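# Place top reel label-down on scanner glass

## Task

Take the reel on top of the stack and set it lying flat on the scanner's glass with its label facing down, then release it.

## Robot and tools

Robot: two six-joint arms with parallel grippers, named left_arm and right_arm. The names are labels only and say nothing about which side of an image they appear on. In the scene frame the origin sits on the table top midway between the arms, +x points out over the table, +z points up, and left_arm is on the +y side. Base of left_arm: (-0.016, +0.353, 0) m, quat_wxyz (+0.998, 0, 0, -0.058). Base of right_arm: (+0.005, -0.262, 0) m, quat_wxyz (+1.000, 0, 0, +0.008).

execute_actions takes "actions", a list holding one action, one wait, or nothing. An empty list [] moves nothing and just reports the state. An action looks like {"rows": [[...]], "steps": n}, with n from 1 to 15 control steps of 1/30 s each (15 if omitted) and 1 to 15 rows. Each row is used for one step, and the last row repeats if there are fewer rows than steps. A wait looks like {"steps": n} with n up to 300. It counts steps since the previous result, and your reply time is included in them. The optional "pictures" boolean turns the camera images on or off. A refused call sends nothing to the robot.

A row is always 14 numbers covering both arms, even if only one arm moves. The order is left_arm waist, shoulder, elbow, wrist pitch, wrist yaw, wrist roll, opening, then the same seven for right_arm. The joint numbers are absolute target angles in radians, in the same form as the Joint positions line. They are not offsets. Stated ranges for each arm: waist -2.618 to 3.054, shoulder 0.000 to 3.142, elbow 0.000 to 3.142, wrist pitch -1.571 to 1.571, wrist yaw -1.571 to 1.571, wrist roll -2.094 to 2.094. The true ends can differ from these by up to 0.036 rad. A target more than 0.036 rad beyond a stated end, and farther out than the joint's current angle, gets the call refused. A target past the true end is clipped, and the result then reports "joint sent to its limit". That line may refer to an earlier action that is still running. If the line is absent, do not assume the joint has room left.

Opening is an absolute value from -1 (closed) to +1 (fully open, a pad gap of 0.094 m). Between the extremes the fingers move until grip_measured reads the value you command. To hold something, keep commanding a value below grip_measured: about 0.03 below gives a firm grip, and a smaller margin gives a lighter one. Each finger pad pushes with at most roughly 50 to 62 N. Thin parts under about 2 mm get less force, and first contact can produce a brief spike. Each gripper's readings carry a fixed error of up to about 1 mm.

Speed limits: each control step, every joint target is held within a set lead of that joint's measured angle. The leads are waist 0.202, shoulder 0.258, elbow 0.238, wrist pitch 0.573, wrist yaw and roll 0.522 rad. If a step's targets would move the gripper more than 70 mm, all of that arm's targets are scaled back, so long moves take several actions. The arms keep moving toward the last row while you think or wait. They give up the target once every arm has nearly stopped, or when any step is HELD.

Results: each arm gets a state line with end_effector_position (m) and end_effector_quat_wxyz in the scene frame. This point sits between the finger pads, about 1 cm behind the fingertips. The fingers point along the gripper's +z and close along its y. The reported position can be off, more so at long reach. Joint positions and Joint velocities list each arm's six joints (rad, rad/s) and then the pad gap (m, m/s). "joint command not followed" means a clearance check changed or blocked targets on some steps. HELD marks steps where your row was not fully sent. MOTOR HOT appears from 75 °C. At 90 °C that arm stops for 10 s, and at 100 °C it drops what it holds and falls. Both are reported as OVER-TEMPERATURE FAULT. Limit how long you hold loads while idle.

Cameras: cam_left_wrist and cam_right_wrist, both 504x504 fisheye, images given in that order. zoom_image takes {camera, region:[x0,y0,x1,y1]} in image pixels, with (0,0) at the top-left and a region no larger than 504x504. It returns a finer view of that camera's latest image. read_manual(section="licences") returns only licence text. finished_scene(scene) ends and grades the scene (1 or 2) and cannot be undone. The reel must already be in place and released, and must stay there.

Avoid: knocking or placing anything off the table, dropping or slipping the reel, slamming, hard pushes, and collisions or pressing between the two arms. Brief tugs on held parts or pushes on loose objects can happen.

Each tool is called after "Emit:" as name(argument=value, ...) on one line, values as JSON.

## Session

Emit:
execute_actions(actions=[])

Scene clock: 0.00 s of 5600.00 s.
left_arm: end_effector_position=(+0.1743, +0.5372, +0.3003) grip_measured=+1.000 end_effector_quat_wxyz=(+0.266, +0.442, +0.814, +0.266) | right_arm: end_effector_position=(+0.1672, +0.1314, +0.3204) grip_measured=+1.000 end_effector_quat_wxyz=(-0.218, -0.106, +0.685, +0.687)
Joint positions: left_arm=[ 1.233  1.14   1.433 -1.284  0.54   1.946  0.094] | right_arm=[ 0.749  1.597  1.04   0.691 -1.263  1.853  0.094]
Joint velocities: left_arm=[-0.007 -0.012 -0.002 -0.037 -0.007 -0.051  0.   ] | right_arm=[-0.022  0.007  0.002 -0.022  0.007 -0.007  0.   ]

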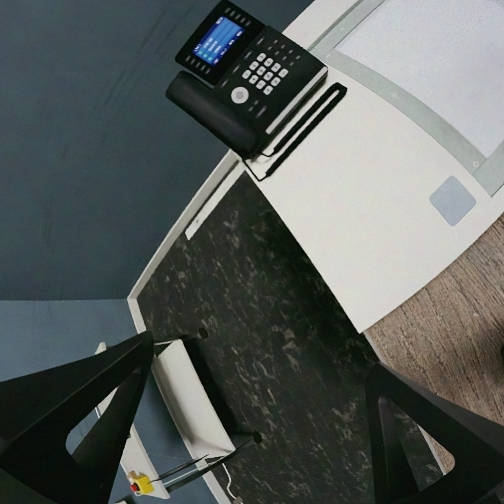

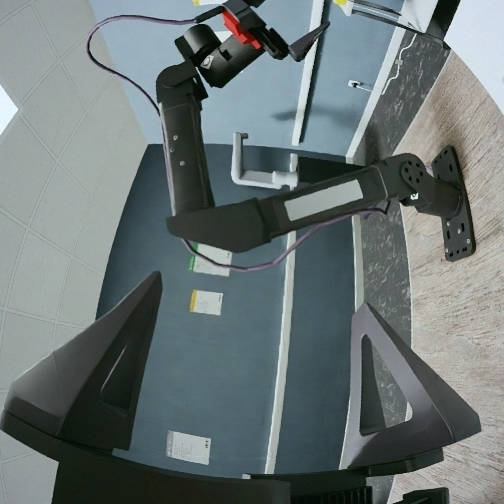

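Emit:
execute_actions(actions=[{"rows":[[0.3,1.0,1.2,-1.2,0,0,1,-0.1,1.0,1.2,-1.2,0,0,1]]}], pictures=false)

Emit:
execute_actions(actions=[{"steps":60}])

Scene clock: 4.97 s of 5600.00 s.
left_arm: end_effector_position=(+0.2231, +0.3935, +0.2336) grip_measured=+1.000 end_effector_quat_wxyz=(+0.259, +0.146, +0.952, +0.072) | right_arm: end_effector_position=(+0.3442, -0.1329, +0.4135) grip_measured=+1.000 end_effector_quat_wxyz=(+0.462, +0.173, +0.719, +0.489)
Joint positions: left_arm=[ 0.306  1.027  1.202 -1.201  0.037  0.484  0.094] | right_arm=[ 0.145  1.047  1.172 -0.228 -0.413  1.009  0.094]
Joint velocities: left_arm=[-0.159 -0.017  0.012 -0.037 -0.154 -2.864  0.   ] | right_arm=[-1.263 -0.554  0.125 -1.56   1.429 -1.59   0.   ]
Steps of this call (steps 1 to 90: nothing new was sent; then 1.47 s passed at rest; steps 91 to 105: all 15 steps of this action). Readings (joint positions):
91: left_arm=[1.199 1.119 1.398 -1.246 0.463 1.867] | right_arm=[0.741 1.584 1.045 0.643 -1.229 1.812]
92: left_arm=[1.132 1.082 1.332 -1.209 0.364 1.767] | right_arm=[0.721 1.561 1.052 0.572 -1.178 1.761]
94: left_arm=[0.982 1.034 1.235 -1.219 0.229 1.570] | right_arm=[0.652 1.497 1.076 0.440 -1.070 1.654]
98: left_arm=[0.686 1.027 1.202 -1.219 0.090 1.175] | right_arm=[0.476 1.326 1.125 0.184 -0.832 1.423]
105: the state above

Scene clock: 6.97 s of 5600.00 s.
left_arm: end_effector_position=(+0.2223, +0.3979, +0.2335) grip_measured=+1.000 end_effector_quat_wxyz=(+0.268, -0.087, +0.959, +0.022) | right_arm: end_effector_position=(+0.2469, -0.2772, +0.2297) grip_measured=+1.000 end_effector_quat_wxyz=(+0.271, +0.038, +0.962, -0.004)
Joint positions: left_arm=[ 0.304  1.027  1.202 -1.201  0.009  0.005  0.094] | right_arm=[-0.092  1.017  1.178 -1.184 -0.011  0.008  0.094]
Joint velocities: left_arm=[-0.012 -0.012 -0.002  0.007  0.007  0.037  0.   ] | right_arm=[-0.002  0.002 -0.007 -0.022  0.037 -0.051  0.   ]
Steps of this call (steps 1 to 45: the robot went on to your last target; steps 46 to 60: nothing new was sent). Readings (joint positions):
1: left_arm=[0.304 1.027 1.202 -1.201 0.033 0.391] | right_arm=[0.100 1.032 1.176 -0.281 -0.367 0.952]
2: left_arm=[0.304 1.027 1.202 -1.201 0.027 0.313] | right_arm=[0.057 1.022 1.178 -0.335 -0.325 0.894]
4: left_arm=[0.304 1.027 1.202 -1.201 0.020 0.202] | right_arm=[-0.019 1.017 1.178 -0.460 -0.246 0.766]
8: left_arm=[0.304 1.027 1.202 -1.201 0.012 0.085] | right_arm=[-0.084 1.017 1.178 -0.770 -0.125 0.467]
60: the state above
All arms were judged still, so your last target was given up. Only a new action makes them travel on or press farther. Fingers that are still opening or closing keep moving.

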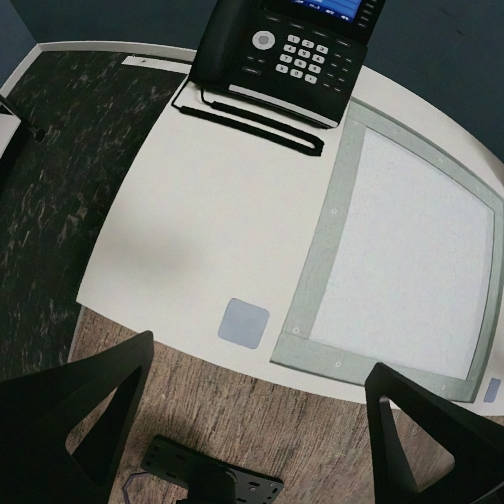

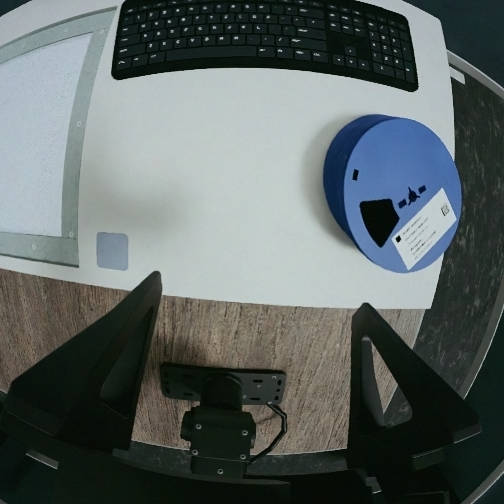

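Emit:
execute_actions(actions=[{"rows":[[0.6,0.5,0.6,-0.6,0,0,1,0.4,1.7,0.8,1.0,1.45,1.57,1]]}], pictures=false)

Emit:
execute_actions(actions=[{"steps":40}], pictures=false)

Emit:
execute_actions(actions=[{"rows":[[0.6,0.5,0.6,-0.6,0,0,1,0.4,2.18,0.72,1.48,1.45,1.57,0]]}], pictures=false)

Emit:
execute_actions(actions=[{"steps":20}])

Scene clock: 13.87 s of 5600.00 s.
left_arm: end_effector_position=(+0.1953, +0.4652, +0.2008) grip_measured=+1.000 end_effector_quat_wxyz=(+0.478, -0.206, +0.846, +0.120) | right_arm: end_effector_position=(+0.3918, -0.2569, +0.0913) grip_measured=+1.000 end_effector_quat_wxyz=(+0.548, +0.448, +0.693, -0.135)
Joint positions: left_arm=[ 0.595  0.502  0.598 -0.637 -0.004  0.003  0.094] | right_arm=[0.412 1.755 0.786 0.086 1.082 1.153 0.094]
Joint velocities: left_arm=[-0.002 -0.012 -0.002  0.227 -0.066  0.022  0.   ] | right_arm=[-0.076 -0.051 -0.002  2.161  1.707  1.927  0.   ]
Steps of this call (steps 1 to 90: nothing new was sent; then 3.40 s passed at rest; steps 91 to 105: all 15 steps of this action). Readings (joint positions):
91: left_arm=[0.333 0.991 1.155 -1.114 0.024 0.006] | right_arm=[-0.074 1.024 1.164 -1.151 0.033 0.049]
92: left_arm=[0.400 0.921 1.067 -0.984 0.026 0.006] | right_arm=[-0.037 1.041 1.140 -1.086 0.091 0.105]
94: left_arm=[0.539 0.752 0.900 -0.827 0.010 0.004] | right_arm=[0.044 1.117 1.074 -0.944 0.209 0.221]
98: left_arm=[0.595 0.504 0.648 -0.709 -0.004 0.003] | right_arm=[0.243 1.367 0.902 -0.586 0.518 0.523]
105: the state above

Scene clock: 15.20 s of 5600.00 s.
left_arm: end_effector_position=(+0.1988, +0.4671, +0.2076) grip_measured=+1.000 end_effector_quat_wxyz=(+0.491, -0.205, +0.838, +0.123) | right_arm: end_effector_position=(+0.3921, -0.2795, +0.2278) grip_measured=+1.000 end_effector_quat_wxyz=(+0.676, +0.683, +0.168, +0.220)
Joint positions: left_arm=[ 0.595  0.502  0.598 -0.606 -0.004  0.003  0.094] | right_arm=[0.408 1.711 0.786 1.003 1.439 1.567 0.094]
Joint velocities: left_arm=[-0.002  0.017  0.012 -0.022 -0.066 -0.037  0.   ] | right_arm=[ 0.007 -0.012  0.017  0.007 -0.066 -0.066  0.   ]
Steps of this call (steps 1 to 40: the robot went on to your last target). Readings (joint positions):
1: left_arm=[0.595 0.502 0.598 -0.630 -0.004 0.003] | right_arm=[0.410 1.751 0.786 0.170 1.135 1.216]
2: left_arm=[0.595 0.502 0.598 -0.625 -0.004 0.003] | right_arm=[0.409 1.746 0.786 0.262 1.182 1.273]
4: left_arm=[0.595 0.502 0.598 -0.617 -0.004 0.003] | right_arm=[0.408 1.735 0.786 0.464 1.263 1.369]
8: left_arm=[0.595 0.502 0.598 -0.610 -0.004 0.003] | right_arm=[0.408 1.714 0.786 0.794 1.365 1.487]
40: the state above

Scene clock: 15.70 s of 5600.00 s.
left_arm: end_effector_position=(+0.1988, +0.4671, +0.2077) grip_measured=+1.000 end_effector_quat_wxyz=(+0.491, -0.205, +0.838, +0.123) | right_arm: end_effector_position=(+0.3962, -0.2783, +0.0919) grip_measured=+0.002 end_effector_quat_wxyz=(+0.682, +0.679, +0.201, +0.183)
Joint positions: left_arm=[ 0.595  0.502  0.598 -0.605 -0.004  0.003  0.094] | right_arm=[0.407 2.198 0.721 1.456 1.445 1.568 0.047]
Joint velocities: left_arm=[-0.012  0.012 -0.002  0.081  0.007 -0.051  0.   ] | right_arm=[-0.007 -0.051 -0.012  0.198  0.022 -0.022 -0.001]
Steps of this call (steps 1 to 15: all 15 steps of this action). Readings (joint positions):
1: left_arm=[0.595 0.502 0.598 -0.606 -0.004 0.003] | right_arm=[0.408 1.740 0.783 1.084 1.443 1.566]
2: left_arm=[0.595 0.502 0.598 -0.605 -0.004 0.003] | right_arm=[0.407 1.793 0.783 1.190 1.444 1.567]
4: left_arm=[0.595 0.502 0.598 -0.605 -0.004 0.003] | right_arm=[0.407 1.937 0.779 1.304 1.444 1.567]
8: left_arm=[0.595 0.502 0.598 -0.605 -0.004 0.003] | right_arm=[0.407 2.184 0.742 1.383 1.444 1.568]
15: the state above

Scene clock: 16.37 s of 5600.00 s.
left_arm: end_effector_position=(+0.1988, +0.4671, +0.2077) grip_measured=+1.000 end_effector_quat_wxyz=(+0.491, -0.205, +0.838, +0.123) | right_arm: end_effector_position=(+0.3963, -0.2782, +0.0948) grip_measured=+0.002 end_effector_quat_wxyz=(+0.680, +0.681, +0.191, +0.193)
Joint positions: left_arm=[ 0.595  0.502  0.598 -0.605 -0.004  0.003  0.094] | right_arm=[0.407 2.197 0.721 1.483 1.445 1.568 0.047]
Joint velocities: left_arm=[-0.007  0.002 -0.002 -0.022 -0.022 -0.081  0.   ] | right_arm=[-0.032 -0.022  0.012  0.081 -0.066 -0.022 -0.   ]
Steps of this call (steps 1 to 20: the robot went on to your last target). Readings (joint positions):
1: left_arm=[0.595 0.502 0.598 -0.605 -0.004 0.003] | right_arm=[0.407 2.197 0.721 1.463 1.445 1.568]
2: left_arm=[0.595 0.502 0.598 -0.605 -0.004 0.003] | right_arm=[0.407 2.197 0.721 1.468 1.445 1.568]
4: left_arm=[0.595 0.502 0.598 -0.605 -0.004 0.003] | right_arm=[0.407 2.197 0.721 1.473 1.445 1.568]
8: left_arm=[0.595 0.502 0.598 -0.605 -0.004 0.003] | right_arm=[0.407 2.197 0.721 1.480 1.445 1.568]
20: the state above

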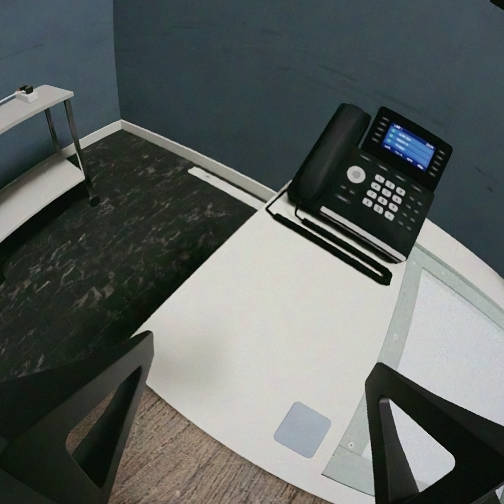

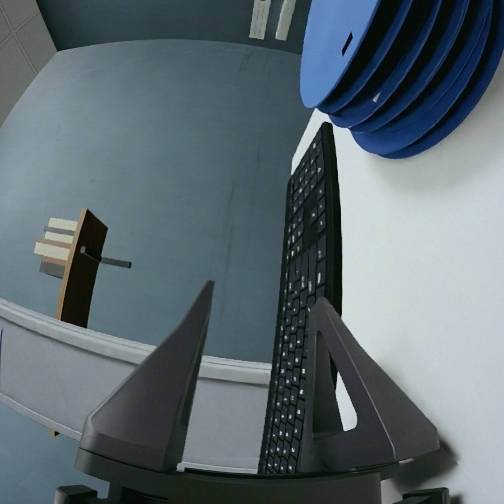

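Emit:
execute_actions(actions=[{"rows":[[0.6,0.5,0.6,-0.6,0,0,1,0.25,2.18,0.68,1.5,1.5,-1.57,-0.6]]}], pictures=false)

Emit:
execute_actions(actions=[{"steps":30}], pictures=false)

Emit:
execute_actions(actions=[{"rows":[[0.6,0.5,0.6,-0.6,0,0,1,0.2,2.29,0.68,1.55,1.5,-1.65,-0.6]]}])

Scene clock: 22.83 s of 5600.00 s.
left_arm: end_effector_position=(+0.1988, +0.4671, +0.2077) grip_measured=+1.000 end_effector_quat_wxyz=(+0.491, -0.205, +0.838, +0.123) | right_arm: end_effector_position=(+0.3773, -0.3452, +0.0933) grip_measured=-0.598 end_effector_quat_wxyz=(+0.603, +0.442, +0.552, -0.370)
Joint positions: left_arm=[ 0.595  0.502  0.598 -0.605 -0.004  0.003  0.094] | right_arm=[0.244 2.197 0.703 1.501 1.487 0.117 0.019]
Joint velocities: left_arm=[-0.012  0.002 -0.007  0.037 -0.007 -0.022  0.   ] | right_arm=[ 0.007  0.002  0.027  0.037 -0.007 -2.718  0.   ]
Steps of this call (steps 1 to 15: the robot went on to your last target; steps 16 to 90: nothing new was sent; then 2.97 s passed at rest; steps 91 to 105: all 15 steps of this action). Readings (joint positions):
91: left_arm=[0.595 0.502 0.598 -0.605 -0.004 0.003] | right_arm=[0.394 2.197 0.720 1.487 1.447 1.492]
92: left_arm=[0.595 0.502 0.598 -0.605 -0.004 0.003] | right_arm=[0.366 2.197 0.718 1.491 1.452 1.393]
94: left_arm=[0.595 0.502 0.598 -0.605 -0.004 0.003] | right_arm=[0.288 2.197 0.712 1.495 1.465 1.197]
98: left_arm=[0.595 0.502 0.598 -0.605 -0.004 0.003] | right_arm=[0.229 2.197 0.703 1.499 1.483 0.806]
105: the state above

Scene clock: 23.83 s of 5600.00 s.
left_arm: end_effector_position=(+0.1988, +0.4671, +0.2077) grip_measured=+1.000 end_effector_quat_wxyz=(+0.491, -0.205, +0.838, +0.123) | right_arm: end_effector_position=(+0.3770, -0.3453, +0.0934) grip_measured=-0.598 end_effector_quat_wxyz=(+0.128, -0.114, +0.698, -0.696)
Joint positions: left_arm=[ 0.595  0.502  0.598 -0.605 -0.004  0.003  0.094] | right_arm=[ 0.244  2.197  0.703  1.502  1.489 -1.558  0.019]
Joint velocities: left_arm=[ 0.012 -0.007 -0.012 -0.022 -0.066  0.037  0.   ] | right_arm=[-0.002  0.022  0.017  0.037  0.037 -0.022 -0.001]
Steps of this call (steps 1 to 30: the robot went on to your last target). Readings (joint positions):
1: left_arm=[0.595 0.502 0.598 -0.605 -0.004 0.003] | right_arm=[0.244 2.197 0.703 1.501 1.487 0.019]
2: left_arm=[0.595 0.502 0.598 -0.605 -0.004 0.003] | right_arm=[0.244 2.197 0.703 1.501 1.487 -0.080]
4: left_arm=[0.595 0.502 0.598 -0.605 -0.004 0.003] | right_arm=[0.244 2.197 0.703 1.502 1.488 -0.278]
8: left_arm=[0.595 0.502 0.598 -0.605 -0.004 0.003] | right_arm=[0.244 2.197 0.703 1.502 1.488 -0.675]
30: the state above

Scene clock: 24.33 s of 5600.00 s.
left_arm: end_effector_position=(+0.1988, +0.4671, +0.2077) grip_measured=+1.000 end_effector_quat_wxyz=(+0.491, -0.205, +0.838, +0.123) | right_arm: end_effector_position=(+0.3711, -0.3595, +0.0774) grip_measured=-0.598 end_effector_quat_wxyz=(+0.084, -0.130, +0.695, -0.702)
Joint positions: left_arm=[ 0.595  0.502  0.598 -0.605 -0.004  0.003  0.094] | right_arm=[ 0.208  2.264  0.703  1.561  1.491 -1.637  0.019]
Joint velocities: left_arm=[-0.012 -0.002  0.007  0.007 -0.095 -0.007  0.   ] | right_arm=[-0.002 -0.002  0.002  0.007  0.007 -0.022 -0.   ]
Steps of this call (steps 1 to 15: all 15 steps of this action). Readings (joint positions):
1: left_arm=[0.595 0.502 0.598 -0.605 -0.004 0.003] | right_arm=[0.241 2.205 0.703 1.513 1.489 -1.572]
2: left_arm=[0.595 0.502 0.598 -0.605 -0.004 0.003] | right_arm=[0.235 2.219 0.703 1.527 1.489 -1.587]
4: left_arm=[0.595 0.502 0.598 -0.605 -0.004 0.003] | right_arm=[0.216 2.257 0.703 1.534 1.489 -1.608]
8: left_arm=[0.595 0.502 0.598 -0.605 -0.004 0.003] | right_arm=[0.208 2.263 0.703 1.557 1.491 -1.625]
15: the state above

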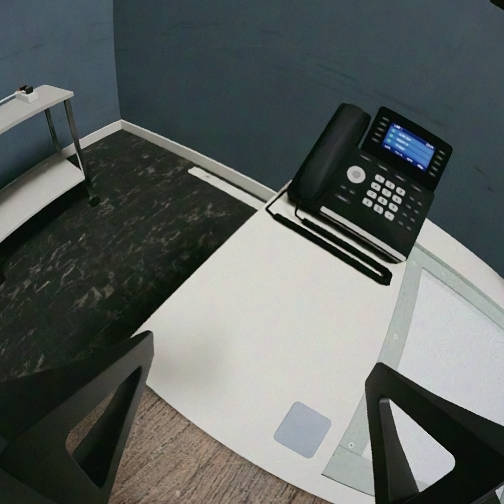

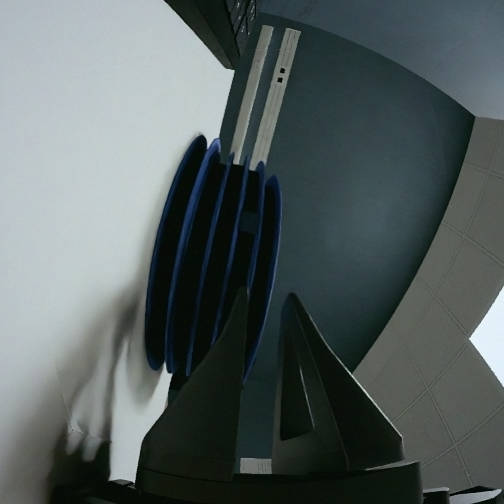

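Emit:
execute_actions(actions=[{"rows":[[0.6,0.5,0.6,-0.6,0,0,1,0.12,2.23,0.7,1.54,1.5,-1.57,-0.6]]}])

Scene clock: 26.40 s of 5600.00 s.
left_arm: end_effector_position=(+0.1988, +0.4671, +0.2077) grip_measured=+1.000 end_effector_quat_wxyz=(+0.491, -0.205, +0.838, +0.123) | right_arm: end_effector_position=(+0.3611, -0.3923, +0.0804) grip_measured=-0.598 end_effector_quat_wxyz=(+0.071, -0.079, +0.703, -0.704)
Joint positions: left_arm=[ 0.595  0.502  0.598 -0.605 -0.004  0.003  0.094] | right_arm=[ 0.117  2.252  0.703  1.554  1.492 -1.588  0.019]
Joint velocities: left_arm=[-0.012 -0.017 -0.002 -0.007  0.11   0.081  0.   ] | right_arm=[-0.027 -0.012 -0.007 -0.022 -0.037 -0.022 -0.001]
Steps of this call (steps 1 to 15: the robot went on to your last target; steps 16 to 47: nothing new was sent; steps 48 to 62: all 15 steps of this action). Readings (joint positions):
48: left_arm=[0.595 0.502 0.598 -0.605 -0.004 0.003] | right_arm=[0.201 2.262 0.703 1.560 1.491 -1.632]
49: left_arm=[0.595 0.502 0.598 -0.605 -0.004 0.003] | right_arm=[0.185 2.260 0.703 1.558 1.491 -1.622]
51: left_arm=[0.595 0.502 0.598 -0.605 -0.004 0.003] | right_arm=[0.145 2.255 0.703 1.557 1.490 -1.608]
55: left_arm=[0.595 0.502 0.598 -0.605 -0.004 0.003] | right_arm=[0.117 2.252 0.703 1.555 1.492 -1.593]
62: the state above

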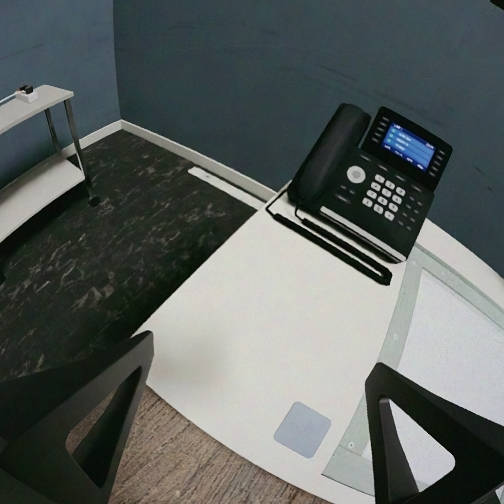

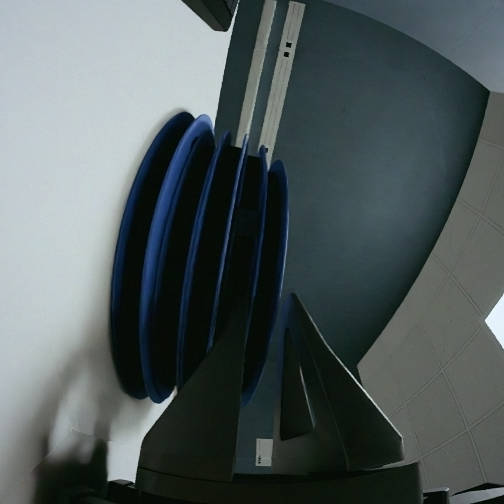

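Emit:
execute_actions(actions=[{"rows":[[0.6,0.5,0.6,-0.6,0,0,1,0.11,2.195,0.7,1.51,1.5,-1.57,-0.78]]}])

Emit:
zoom_image(camera="cam_right_wrist", region=[170,220,350,400])

Scene clock: 29.43 s of 5600.00 s.
left_arm: end_effector_position=(+0.1988, +0.4671, +0.2077) grip_measured=+1.000 end_effector_quat_wxyz=(+0.491, -0.205, +0.838, +0.123) | right_arm: end_effector_position=(+0.3620, -0.3922, +0.0873) grip_measured=-0.754 end_effector_quat_wxyz=(+0.074, -0.075, +0.703, -0.703)
Joint positions: left_arm=[ 0.595  0.502  0.598 -0.605 -0.004  0.003  0.094] | right_arm=[ 0.117  2.221  0.703  1.519  1.493 -1.572  0.012]
Joint velocities: left_arm=[-0.007 -0.007  0.007 -0.007 -0.037  0.007  0.   ] | right_arm=[ 0.007 -0.007  0.002  0.007  0.007 -0.051 -0.001]
Steps of this call (steps 1 to 15: the robot went on to your last target; steps 16 to 76: nothing new was sent; steps 77 to 91: all 15 steps of this action). Readings (joint positions):
77: left_arm=[0.595 0.502 0.598 -0.605 -0.004 0.003] | right_arm=[0.117 2.248 0.703 1.547 1.492 -1.586]
78: left_arm=[0.595 0.502 0.598 -0.605 -0.004 0.003] | right_arm=[0.117 2.243 0.703 1.538 1.493 -1.584]
80: left_arm=[0.595 0.502 0.598 -0.605 -0.004 0.003] | right_arm=[0.117 2.229 0.703 1.531 1.493 -1.580]
84: left_arm=[0.595 0.502 0.598 -0.605 -0.004 0.003] | right_arm=[0.117 2.221 0.703 1.526 1.493 -1.575]
91: the state above

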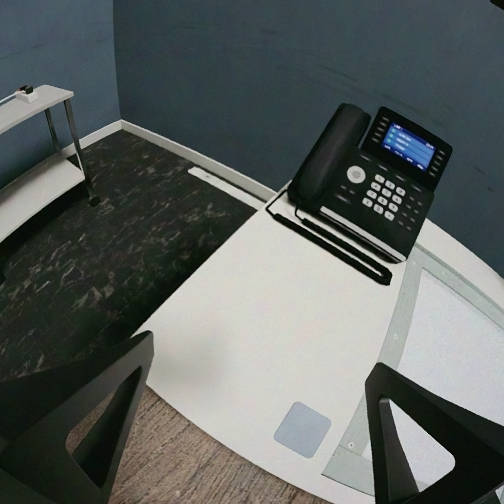

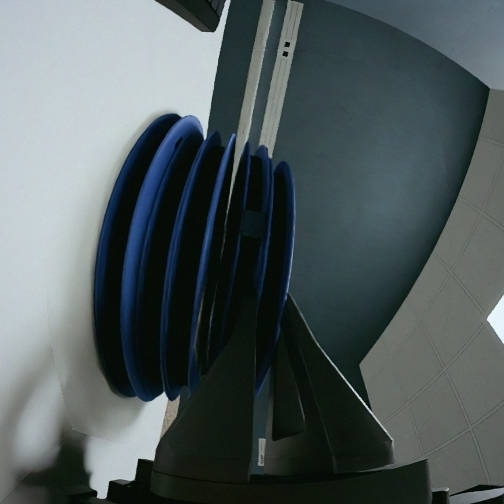

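Region (170, 220, 350, 400) of cam_right_wrist's 504x504 image, scaled by 2.800, with more detail than that image has.

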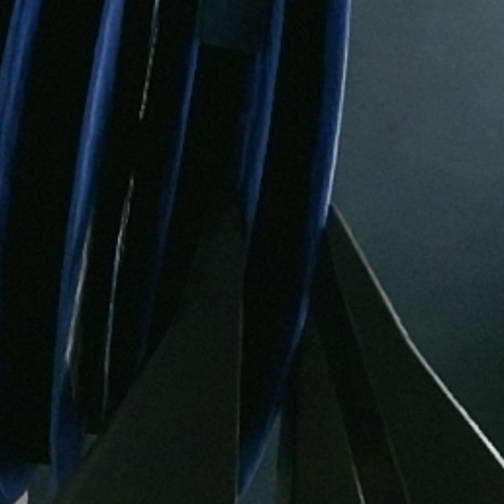

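Already inserted, lifting two. Lower, back out.

Emit:
execute_actions(actions=[{"rows":[[0.6,0.5,0.6,-0.6,0,0,1,0.11,2.235,0.7,1.55,1.5,-1.57,-0.62],[0.6,0.5,0.6,-0.6,0,0,1,0.11,2.235,0.7,1.55,1.5,-1.57,-0.62],[0.6,0.5,0.6,-0.6,0,0,1,0.11,2.235,0.7,1.55,1.5,-1.57,-0.62],[0.6,0.5,0.6,-0.6,0,0,1,0.11,2.235,0.7,1.55,1.5,-1.57,-0.62],[0.6,0.5,0.6,-0.6,0,0,1,0.14,2.235,0.7,1.55,1.5,-1.57,-0.62],[0.6,0.5,0.6,-0.6,0,0,1,0.19,2.235,0.7,1.55,1.5,-1.57,-0.62]]}], pictures=false)

Emit:
execute_actions(actions=[{"rows":[[0.6,0.5,0.6,-0.6,0,0,1,0.19,2.19,0.7,1.51,1.5,-1.57,-0.78]]}])

Emit:
execute_actions(actions=[{"rows":[[0.6,0.5,0.6,-0.6,0,0,1,0.115,2.19,0.7,1.51,1.5,-1.57,-0.78]]}])

Emit:
zoom_image(camera="cam_right_wrist", region=[170,220,350,400])

Scene clock: 33.70 s of 5600.00 s.
left_arm: end_effector_position=(+0.1988, +0.4671, +0.2077) grip_measured=+1.000 end_effector_quat_wxyz=(+0.491, -0.205, +0.838, +0.123) | right_arm: end_effector_position=(+0.3702, -0.3650, +0.0889) grip_measured=-0.622 end_effector_quat_wxyz=(+0.107, -0.093, +0.700, -0.700)
Joint positions: left_arm=[ 0.595  0.502  0.598 -0.605 -0.004  0.003  0.094] | right_arm=[ 0.192  2.221  0.703  1.538  1.496 -1.572  0.018]
Joint velocities: left_arm=[-0.012  0.012  0.017 -0.007 -0.022  0.051  0.   ] | right_arm=[ 0.007 -0.002  0.007 -0.007 -0.022 -0.022 -0.001]
Steps of this call (steps 1 to 15: the robot went on to your last target; steps 16 to 90: nothing new was sent; then 0.77 s passed at rest; steps 91 to 105: all 15 steps of this action). Readings (joint positions):
91: left_arm=[0.595 0.502 0.598 -0.605 -0.004 0.003] | right_arm=[0.117 2.221 0.703 1.520 1.493 -1.572]
92: left_arm=[0.595 0.502 0.598 -0.605 -0.004 0.003] | right_arm=[0.117 2.221 0.703 1.523 1.493 -1.572]
94: left_arm=[0.595 0.502 0.598 -0.605 -0.004 0.003] | right_arm=[0.117 2.221 0.703 1.528 1.493 -1.572]
98: left_arm=[0.595 0.502 0.598 -0.605 -0.004 0.003] | right_arm=[0.154 2.221 0.703 1.532 1.496 -1.572]
105: the state above

Scene clock: 34.20 s of 5600.00 s.
left_arm: end_effector_position=(+0.1988, +0.4671, +0.2077) grip_measured=+1.000 end_effector_quat_wxyz=(+0.491, -0.205, +0.838, +0.123) | right_arm: end_effector_position=(+0.3703, -0.3650, +0.0875) grip_measured=-0.773 end_effector_quat_wxyz=(+0.101, -0.099, +0.700, -0.700)
Joint positions: left_arm=[ 0.595  0.502  0.598 -0.605 -0.004  0.003  0.094] | right_arm=[ 0.192  2.221  0.703  1.522  1.496 -1.572  0.011]
Joint velocities: left_arm=[-0.007 -0.022  0.002  0.022 -0.007 -0.007  0.   ] | right_arm=[-0.017 -0.002 -0.002  0.051 -0.007  0.037 -0.001]
Steps of this call (steps 1 to 15: all 15 steps of this action). Readings (joint positions):
1: left_arm=[0.595 0.502 0.598 -0.605 -0.004 0.003] | right_arm=[0.192 2.221 0.703 1.536 1.496 -1.572]
2: left_arm=[0.595 0.502 0.598 -0.605 -0.004 0.003] | right_arm=[0.192 2.221 0.703 1.533 1.496 -1.572]
4: left_arm=[0.595 0.502 0.598 -0.605 -0.004 0.003] | right_arm=[0.192 2.221 0.703 1.528 1.496 -1.572]
8: left_arm=[0.595 0.502 0.598 -0.605 -0.004 0.003] | right_arm=[0.192 2.221 0.703 1.524 1.496 -1.572]
15: the state above

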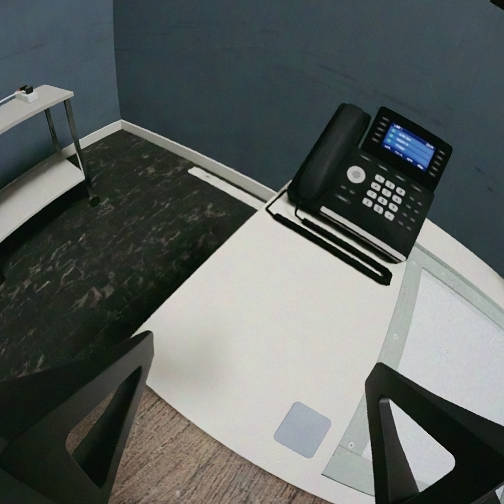

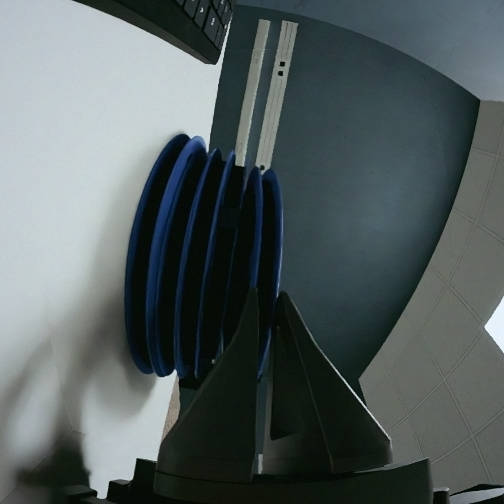

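Scene clock: 34.70 s of 5600.00 s.
left_arm: end_effector_position=(+0.1988, +0.4671, +0.2077) grip_measured=+1.000 end_effector_quat_wxyz=(+0.491, -0.205, +0.838, +0.123) | right_arm: end_effector_position=(+0.3608, -0.3944, +0.0875) grip_measured=-0.773 end_effector_quat_wxyz=(+0.072, -0.071, +0.703, -0.703)
Joint positions: left_arm=[ 0.595  0.502  0.598 -0.605 -0.004  0.003  0.094] | right_arm=[ 0.111  2.221  0.703  1.521  1.495 -1.572  0.011]
Joint velocities: left_arm=[-0.007 -0.007  0.012 -0.022 -0.081  0.037  0.   ] | right_arm=[ 0.012  0.007  0.027 -0.066  0.037 -0.037  0.001]
Steps of this call (steps 1 to 15: all 15 steps of this action). Readings (joint positions):
1: left_arm=[0.595 0.502 0.598 -0.605 -0.004 0.003] | right_arm=[0.187 2.221 0.703 1.522 1.495 -1.572]
2: left_arm=[0.595 0.502 0.598 -0.605 -0.004 0.003] | right_arm=[0.174 2.221 0.703 1.522 1.495 -1.572]
4: left_arm=[0.595 0.502 0.598 -0.605 -0.004 0.003] | right_arm=[0.139 2.221 0.703 1.521 1.495 -1.572]
8: left_arm=[0.595 0.502 0.598 -0.605 -0.004 0.003] | right_arm=[0.110 2.221 0.703 1.521 1.495 -1.572]
15: the state above

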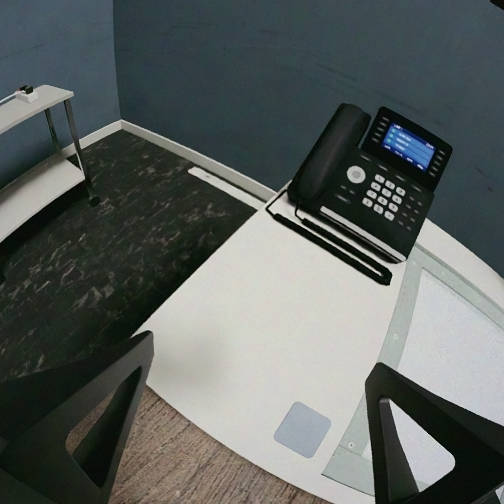

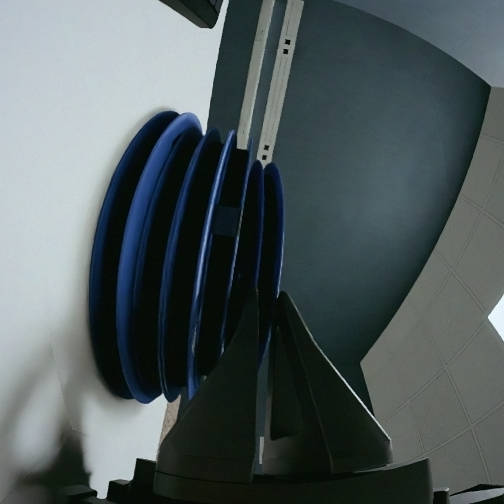

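Region (170, 220, 350, 400) of cam_right_wrist's 504x504 image, scaled by 2.800, with more detail than that image has.

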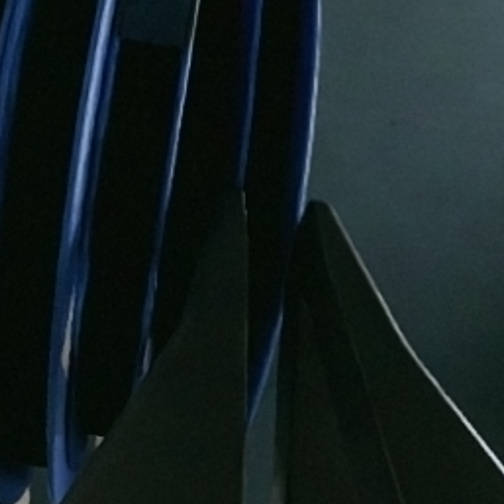

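Emit:
execute_actions(actions=[{"rows":[[0.6,0.5,0.6,-0.6,0,0,1,0.11,2.19,0.7,1.55,1.5,-1.55,-0.66]]}], pictures=false)

Emit:
execute_actions(actions=[{"rows":[[0.6,0.5,0.6,-0.6,0,0,1,0.055,2.19,0.7,1.55,1.47,-1.55,-0.66]]}])

Scene clock: 37.43 s of 5600.00 s.
left_arm: end_effector_position=(+0.1988, +0.4671, +0.2077) grip_measured=+1.000 end_effector_quat_wxyz=(+0.491, -0.205, +0.838, +0.123) | right_arm: end_effector_position=(+0.3608, -0.3945, +0.0890) grip_measured=-0.662 end_effector_quat_wxyz=(+0.082, -0.062, +0.704, -0.703)
Joint positions: left_arm=[ 0.595  0.502  0.598 -0.605 -0.004  0.003  0.094] | right_arm=[ 0.111  2.221  0.703  1.539  1.495 -1.563  0.016]
Joint velocities: left_arm=[-0.007  0.002  0.007  0.037  0.007 -0.022  0.   ] | right_arm=[ 0.007 -0.002  0.007 -0.007  0.066  0.051 -0.001]
Steps of this call (steps 1 to 15: the robot went on to your last target; steps 16 to 67: nothing new was sent; steps 68 to 82: all 15 steps of this action). Readings (joint positions):
68: left_arm=[0.595 0.502 0.598 -0.605 -0.004 0.003] | right_arm=[0.111 2.221 0.703 1.523 1.495 -1.571]
69: left_arm=[0.595 0.502 0.598 -0.605 -0.004 0.003] | right_arm=[0.111 2.221 0.703 1.526 1.495 -1.569]
71: left_arm=[0.595 0.502 0.598 -0.605 -0.004 0.003] | right_arm=[0.111 2.221 0.703 1.532 1.495 -1.567]
75: left_arm=[0.595 0.502 0.598 -0.605 -0.004 0.003] | right_arm=[0.111 2.221 0.703 1.536 1.495 -1.565]
82: the state above

Scene clock: 37.93 s of 5600.00 s.
left_arm: end_effector_position=(+0.1988, +0.4671, +0.2077) grip_measured=+1.000 end_effector_quat_wxyz=(+0.491, -0.205, +0.838, +0.123) | right_arm: end_effector_position=(+0.3555, -0.4129, +0.0927) grip_measured=-0.662 end_effector_quat_wxyz=(+0.072, -0.042, +0.705, -0.705)
Joint positions: left_arm=[ 0.595  0.502  0.598 -0.605 -0.004  0.003  0.094] | right_arm=[ 0.057  2.211  0.703  1.544  1.484 -1.563  0.016]
Joint velocities: left_arm=[-0.007 -0.012 -0.017 -0.095 -0.007  0.007  0.   ] | right_arm=[ 0.007  0.017 -0.022 -0.081 -0.051 -0.051 -0.   ]
Steps of this call (steps 1 to 15: all 15 steps of this action). Readings (joint positions):
1: left_arm=[0.595 0.502 0.598 -0.605 -0.004 0.003] | right_arm=[0.106 2.221 0.703 1.539 1.493 -1.563]
2: left_arm=[0.595 0.502 0.598 -0.605 -0.004 0.003] | right_arm=[0.098 2.221 0.703 1.539 1.489 -1.563]
4: left_arm=[0.595 0.502 0.598 -0.605 -0.004 0.003] | right_arm=[0.076 2.217 0.703 1.541 1.484 -1.563]
8: left_arm=[0.595 0.502 0.598 -0.605 -0.004 0.003] | right_arm=[0.057 2.211 0.703 1.544 1.484 -1.563]
15: the state above

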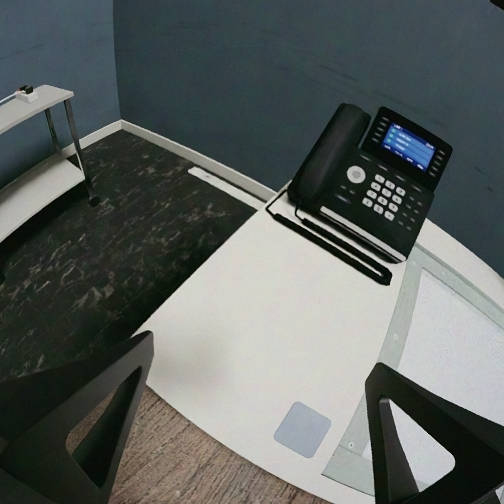

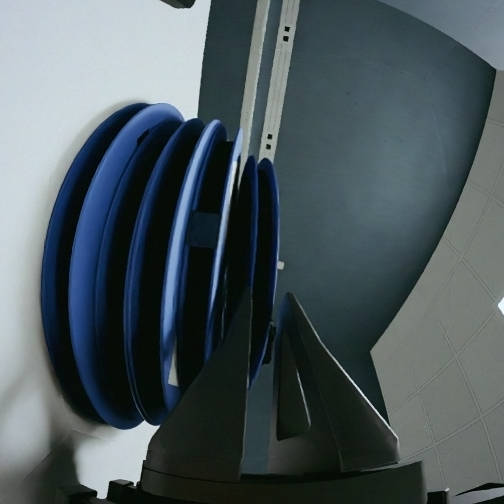

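Emit:
execute_actions(actions=[{"rows":[[0.6,0.5,0.6,-0.6,0,0,1,0.055,2.19,0.7,1.55,1.47,-1.61,-0.82]]}], pictures=false)

Emit:
execute_actions(actions=[{"rows":[[0.6,0.5,0.6,-0.6,0,0,1,0.055,2.1,0.7,1.46,1.47,-1.61,-0.82]]}])

Scene clock: 41.07 s of 5600.00 s.
left_arm: end_effector_position=(+0.1988, +0.4671, +0.2077) grip_measured=+1.000 end_effector_quat_wxyz=(+0.491, -0.205, +0.838, +0.123) | right_arm: end_effector_position=(+0.3555, -0.4129, +0.0927) grip_measured=-0.800 end_effector_quat_wxyz=(+0.059, -0.055, +0.704, -0.706)
Joint positions: left_arm=[ 0.595  0.502  0.598 -0.605 -0.004  0.003  0.094] | right_arm=[ 0.057  2.211  0.703  1.544  1.484 -1.602  0.009]
Joint velocities: left_arm=[ 0.012 -0.012 -0.017 -0.081  0.007 -0.022  0.   ] | right_arm=[-0.017  0.007 -0.002 -0.007 -0.007 -0.022  0.001]
Steps of this call (steps 1 to 15: the robot went on to your last target; steps 16 to 79: nothing new was sent; steps 80 to 94: all 15 steps of this action). Readings (joint positions):
80: left_arm=[0.595 0.502 0.598 -0.605 -0.004 0.003] | right_arm=[0.057 2.211 0.703 1.544 1.484 -1.570]
81: left_arm=[0.595 0.502 0.598 -0.605 -0.004 0.003] | right_arm=[0.057 2.211 0.703 1.544 1.484 -1.577]
83: left_arm=[0.595 0.502 0.598 -0.605 -0.004 0.003] | right_arm=[0.057 2.211 0.703 1.544 1.484 -1.587]
87: left_arm=[0.595 0.502 0.598 -0.605 -0.004 0.003] | right_arm=[0.057 2.211 0.703 1.544 1.484 -1.597]
94: the state above

Scene clock: 41.57 s of 5600.00 s.
left_arm: end_effector_position=(+0.1988, +0.4671, +0.2077) grip_measured=+1.000 end_effector_quat_wxyz=(+0.491, -0.205, +0.838, +0.123) | right_arm: end_effector_position=(+0.3574, -0.4128, +0.1182) grip_measured=-0.800 end_effector_quat_wxyz=(+0.069, -0.046, +0.704, -0.706)
Joint positions: left_arm=[ 0.595  0.502  0.598 -0.605 -0.004  0.003  0.094] | right_arm=[ 0.057  2.113  0.703  1.475  1.482 -1.603  0.009]
Joint velocities: left_arm=[ 0.007  0.017  0.002 -0.051  0.022 -0.037  0.   ] | right_arm=[-0.002  0.012  0.007  0.022 -0.022  0.007 -0.001]
Steps of this call (steps 1 to 15: all 15 steps of this action). Readings (joint positions):
1: left_arm=[0.595 0.502 0.598 -0.605 -0.004 0.003] | right_arm=[0.057 2.201 0.703 1.528 1.483 -1.603]
2: left_arm=[0.595 0.502 0.598 -0.605 -0.004 0.003] | right_arm=[0.057 2.184 0.703 1.508 1.483 -1.603]
4: left_arm=[0.595 0.502 0.598 -0.605 -0.004 0.003] | right_arm=[0.057 2.143 0.703 1.495 1.482 -1.603]
8: left_arm=[0.595 0.502 0.598 -0.605 -0.004 0.003] | right_arm=[0.057 2.113 0.703 1.492 1.482 -1.603]
15: the state above

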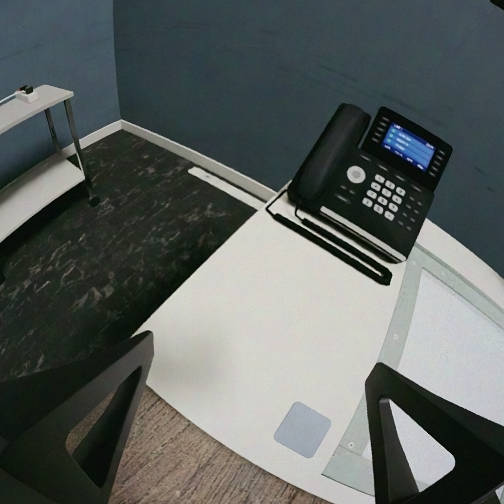

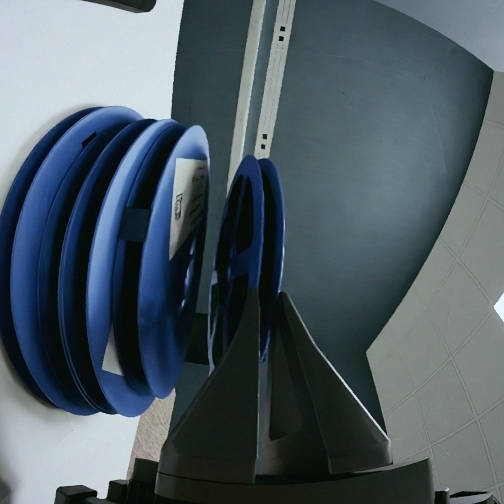

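Emit:
execute_actions(actions=[{"rows":[[0.6,0.5,0.6,-0.6,0,0,1,0.055,2.16,0.7,1.5,1.47,-1.61,-0.82]]}], pictures=false)

Emit:
execute_actions(actions=[{"rows":[[0.6,0.5,0.6,-0.6,0,0,1,0.03,2.16,0.7,1.5,1.46,-1.61,-0.6],[0.6,0.5,0.6,-0.6,0,0,1,-0.01,2.16,0.7,1.5,1.43,-1.61,-0.6]]}])

Emit:
execute_actions(actions=[{"rows":[[0.6,0.5,0.6,-0.6,0,0,1,-0.01,2.16,0.7,1.5,1.43,-1.61,-0.84]]}], pictures=false)

Emit:
execute_actions(actions=[{"rows":[[0.6,0.5,0.6,-0.6,0,0,1,-0.01,2.05,0.7,1.4,1.43,-1.61,-0.84]]}])

Scene clock: 48.53 s of 5600.00 s.
left_arm: end_effector_position=(+0.1988, +0.4671, +0.2077) grip_measured=+1.000 end_effector_quat_wxyz=(+0.491, -0.205, +0.838, +0.123) | right_arm: end_effector_position=(+0.3571, -0.4128, +0.1065) grip_measured=-0.800 end_effector_quat_wxyz=(+0.060, -0.055, +0.704, -0.706)
Joint positions: left_arm=[ 0.595  0.502  0.598 -0.605 -0.004  0.003  0.094] | right_arm=[ 0.057  2.153  0.703  1.489  1.482 -1.603  0.009]
Joint velocities: left_arm=[-0.002  0.002 -0.007 -0.007  0.037 -0.11   0.   ] | right_arm=[-0.002 -0.002 -0.032  0.022  0.007  0.007 -0.   ]
Steps of this call (steps 1 to 15: the robot went on to your last target; steps 16 to 90: nothing new was sent; then 3.47 s passed at rest; steps 91 to 105: all 15 steps of this action). Readings (joint positions):
91: left_arm=[0.595 0.502 0.598 -0.605 -0.004 0.003] | right_arm=[0.057 2.116 0.703 1.476 1.482 -1.603]
92: left_arm=[0.595 0.502 0.598 -0.605 -0.004 0.003] | right_arm=[0.057 2.123 0.703 1.483 1.482 -1.603]
94: left_arm=[0.595 0.502 0.598 -0.605 -0.004 0.003] | right_arm=[0.057 2.140 0.703 1.486 1.482 -1.603]
98: left_arm=[0.595 0.502 0.598 -0.605 -0.004 0.003] | right_arm=[0.057 2.153 0.703 1.486 1.482 -1.603]
105: the state above

Scene clock: 49.03 s of 5600.00 s.
left_arm: end_effector_position=(+0.1988, +0.4671, +0.2077) grip_measured=+1.000 end_effector_quat_wxyz=(+0.491, -0.205, +0.838, +0.123) | right_arm: end_effector_position=(+0.3522, -0.4362, +0.1069) grip_measured=-0.602 end_effector_quat_wxyz=(+0.048, -0.044, +0.704, -0.707)
Joint positions: left_arm=[ 0.595  0.502  0.598 -0.605 -0.004  0.003  0.094] | right_arm=[-0.012  2.153  0.703  1.491  1.445 -1.607  0.019]
Joint velocities: left_arm=[ 0.007  0.017 -0.012  0.022  0.051 -0.007  0.   ] | right_arm=[-0.007 -0.012  0.012  0.037  0.007 -0.051 -0.001]
Steps of this call (steps 1 to 15: all 15 steps of this action). Readings (joint positions):
1: left_arm=[0.595 0.502 0.598 -0.605 -0.004 0.003] | right_arm=[0.056 2.153 0.703 1.490 1.480 -1.603]
2: left_arm=[0.595 0.502 0.598 -0.605 -0.004 0.003] | right_arm=[0.049 2.153 0.703 1.490 1.474 -1.604]
4: left_arm=[0.595 0.502 0.598 -0.605 -0.004 0.003] | right_arm=[0.021 2.153 0.703 1.491 1.460 -1.605]
8: left_arm=[0.595 0.502 0.598 -0.605 -0.004 0.003] | right_arm=[-0.012 2.153 0.703 1.491 1.452 -1.606]
15: the state above

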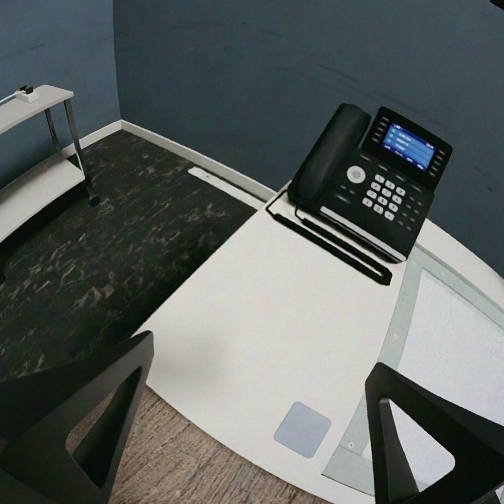

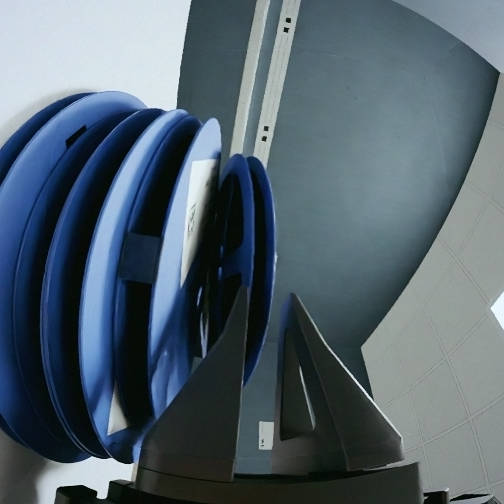

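Scene clock: 49.53 s of 5600.00 s.
left_arm: end_effector_position=(+0.1988, +0.4671, +0.2077) grip_measured=+1.000 end_effector_quat_wxyz=(+0.491, -0.205, +0.838, +0.123) | right_arm: end_effector_position=(+0.3523, -0.4362, +0.1069) grip_measured=-0.802 end_effector_quat_wxyz=(+0.048, -0.045, +0.704, -0.707)
Joint positions: left_arm=[ 0.595  0.502  0.598 -0.605 -0.004  0.003  0.094] | right_arm=[-0.012  2.153  0.703  1.491  1.445 -1.607  0.009]
Joint velocities: left_arm=[ 0.002  0.012 -0.007  0.007 -0.022 -0.007  0.   ] | right_arm=[ 0.002 -0.002 -0.017 -0.022 -0.095  0.007  0.   ]
Steps of this call (steps 1 to 15: all 15 steps of this action). Readings (joint positions):
1: left_arm=[0.595 0.502 0.598 -0.605 -0.004 0.003] | right_arm=[-0.012 2.153 0.703 1.491 1.445 -1.607]
2: left_arm=[0.595 0.502 0.598 -0.605 -0.004 0.003] | right_arm=[-0.012 2.153 0.703 1.491 1.445 -1.607]
4: left_arm=[0.595 0.502 0.598 -0.605 -0.004 0.003] | right_arm=[-0.012 2.153 0.703 1.491 1.445 -1.607]
8: left_arm=[0.595 0.502 0.598 -0.605 -0.004 0.003] | right_arm=[-0.012 2.153 0.703 1.491 1.445 -1.607]
15: the state above

Scene clock: 50.03 s of 5600.00 s.
left_arm: end_effector_position=(+0.1988, +0.4671, +0.2077) grip_measured=+1.000 end_effector_quat_wxyz=(+0.491, -0.205, +0.838, +0.123) | right_arm: end_effector_position=(+0.3531, -0.4361, +0.1287) grip_measured=-0.802 end_effector_quat_wxyz=(+0.053, -0.041, +0.704, -0.708)
Joint positions: left_arm=[ 0.595  0.502  0.598 -0.605 -0.004  0.003  0.094] | right_arm=[-0.012  2.065  0.703  1.414  1.443 -1.607  0.009]
Joint velocities: left_arm=[-0.002 -0.017  0.002 -0.022  0.066 -0.051  0.   ] | right_arm=[ 0.002 -0.012 -0.022  0.066 -0.095  0.007 -0.   ]
Steps of this call (steps 1 to 15: all 15 steps of this action). Readings (joint positions):
1: left_arm=[0.595 0.502 0.598 -0.605 -0.004 0.003] | right_arm=[-0.012 2.144 0.703 1.475 1.445 -1.607]
2: left_arm=[0.595 0.502 0.598 -0.605 -0.004 0.003] | right_arm=[-0.012 2.129 0.703 1.454 1.444 -1.607]
4: left_arm=[0.595 0.502 0.598 -0.605 -0.004 0.003] | right_arm=[-0.012 2.092 0.703 1.438 1.444 -1.607]
8: left_arm=[0.595 0.502 0.598 -0.605 -0.004 0.003] | right_arm=[-0.012 2.065 0.703 1.432 1.443 -1.607]
15: the state above

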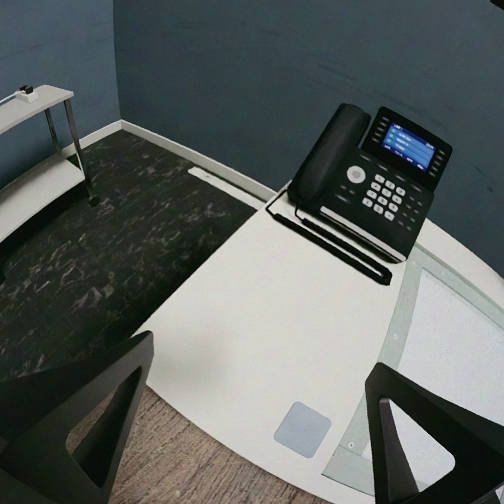

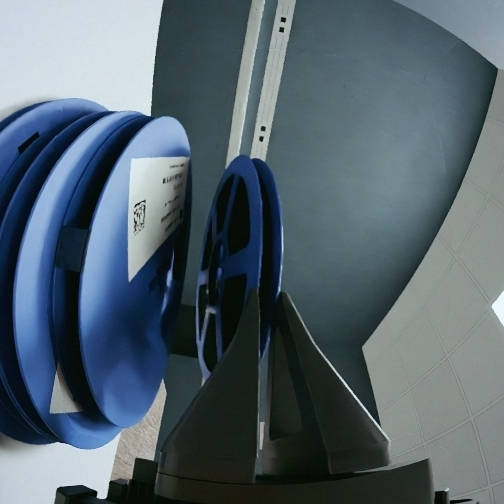

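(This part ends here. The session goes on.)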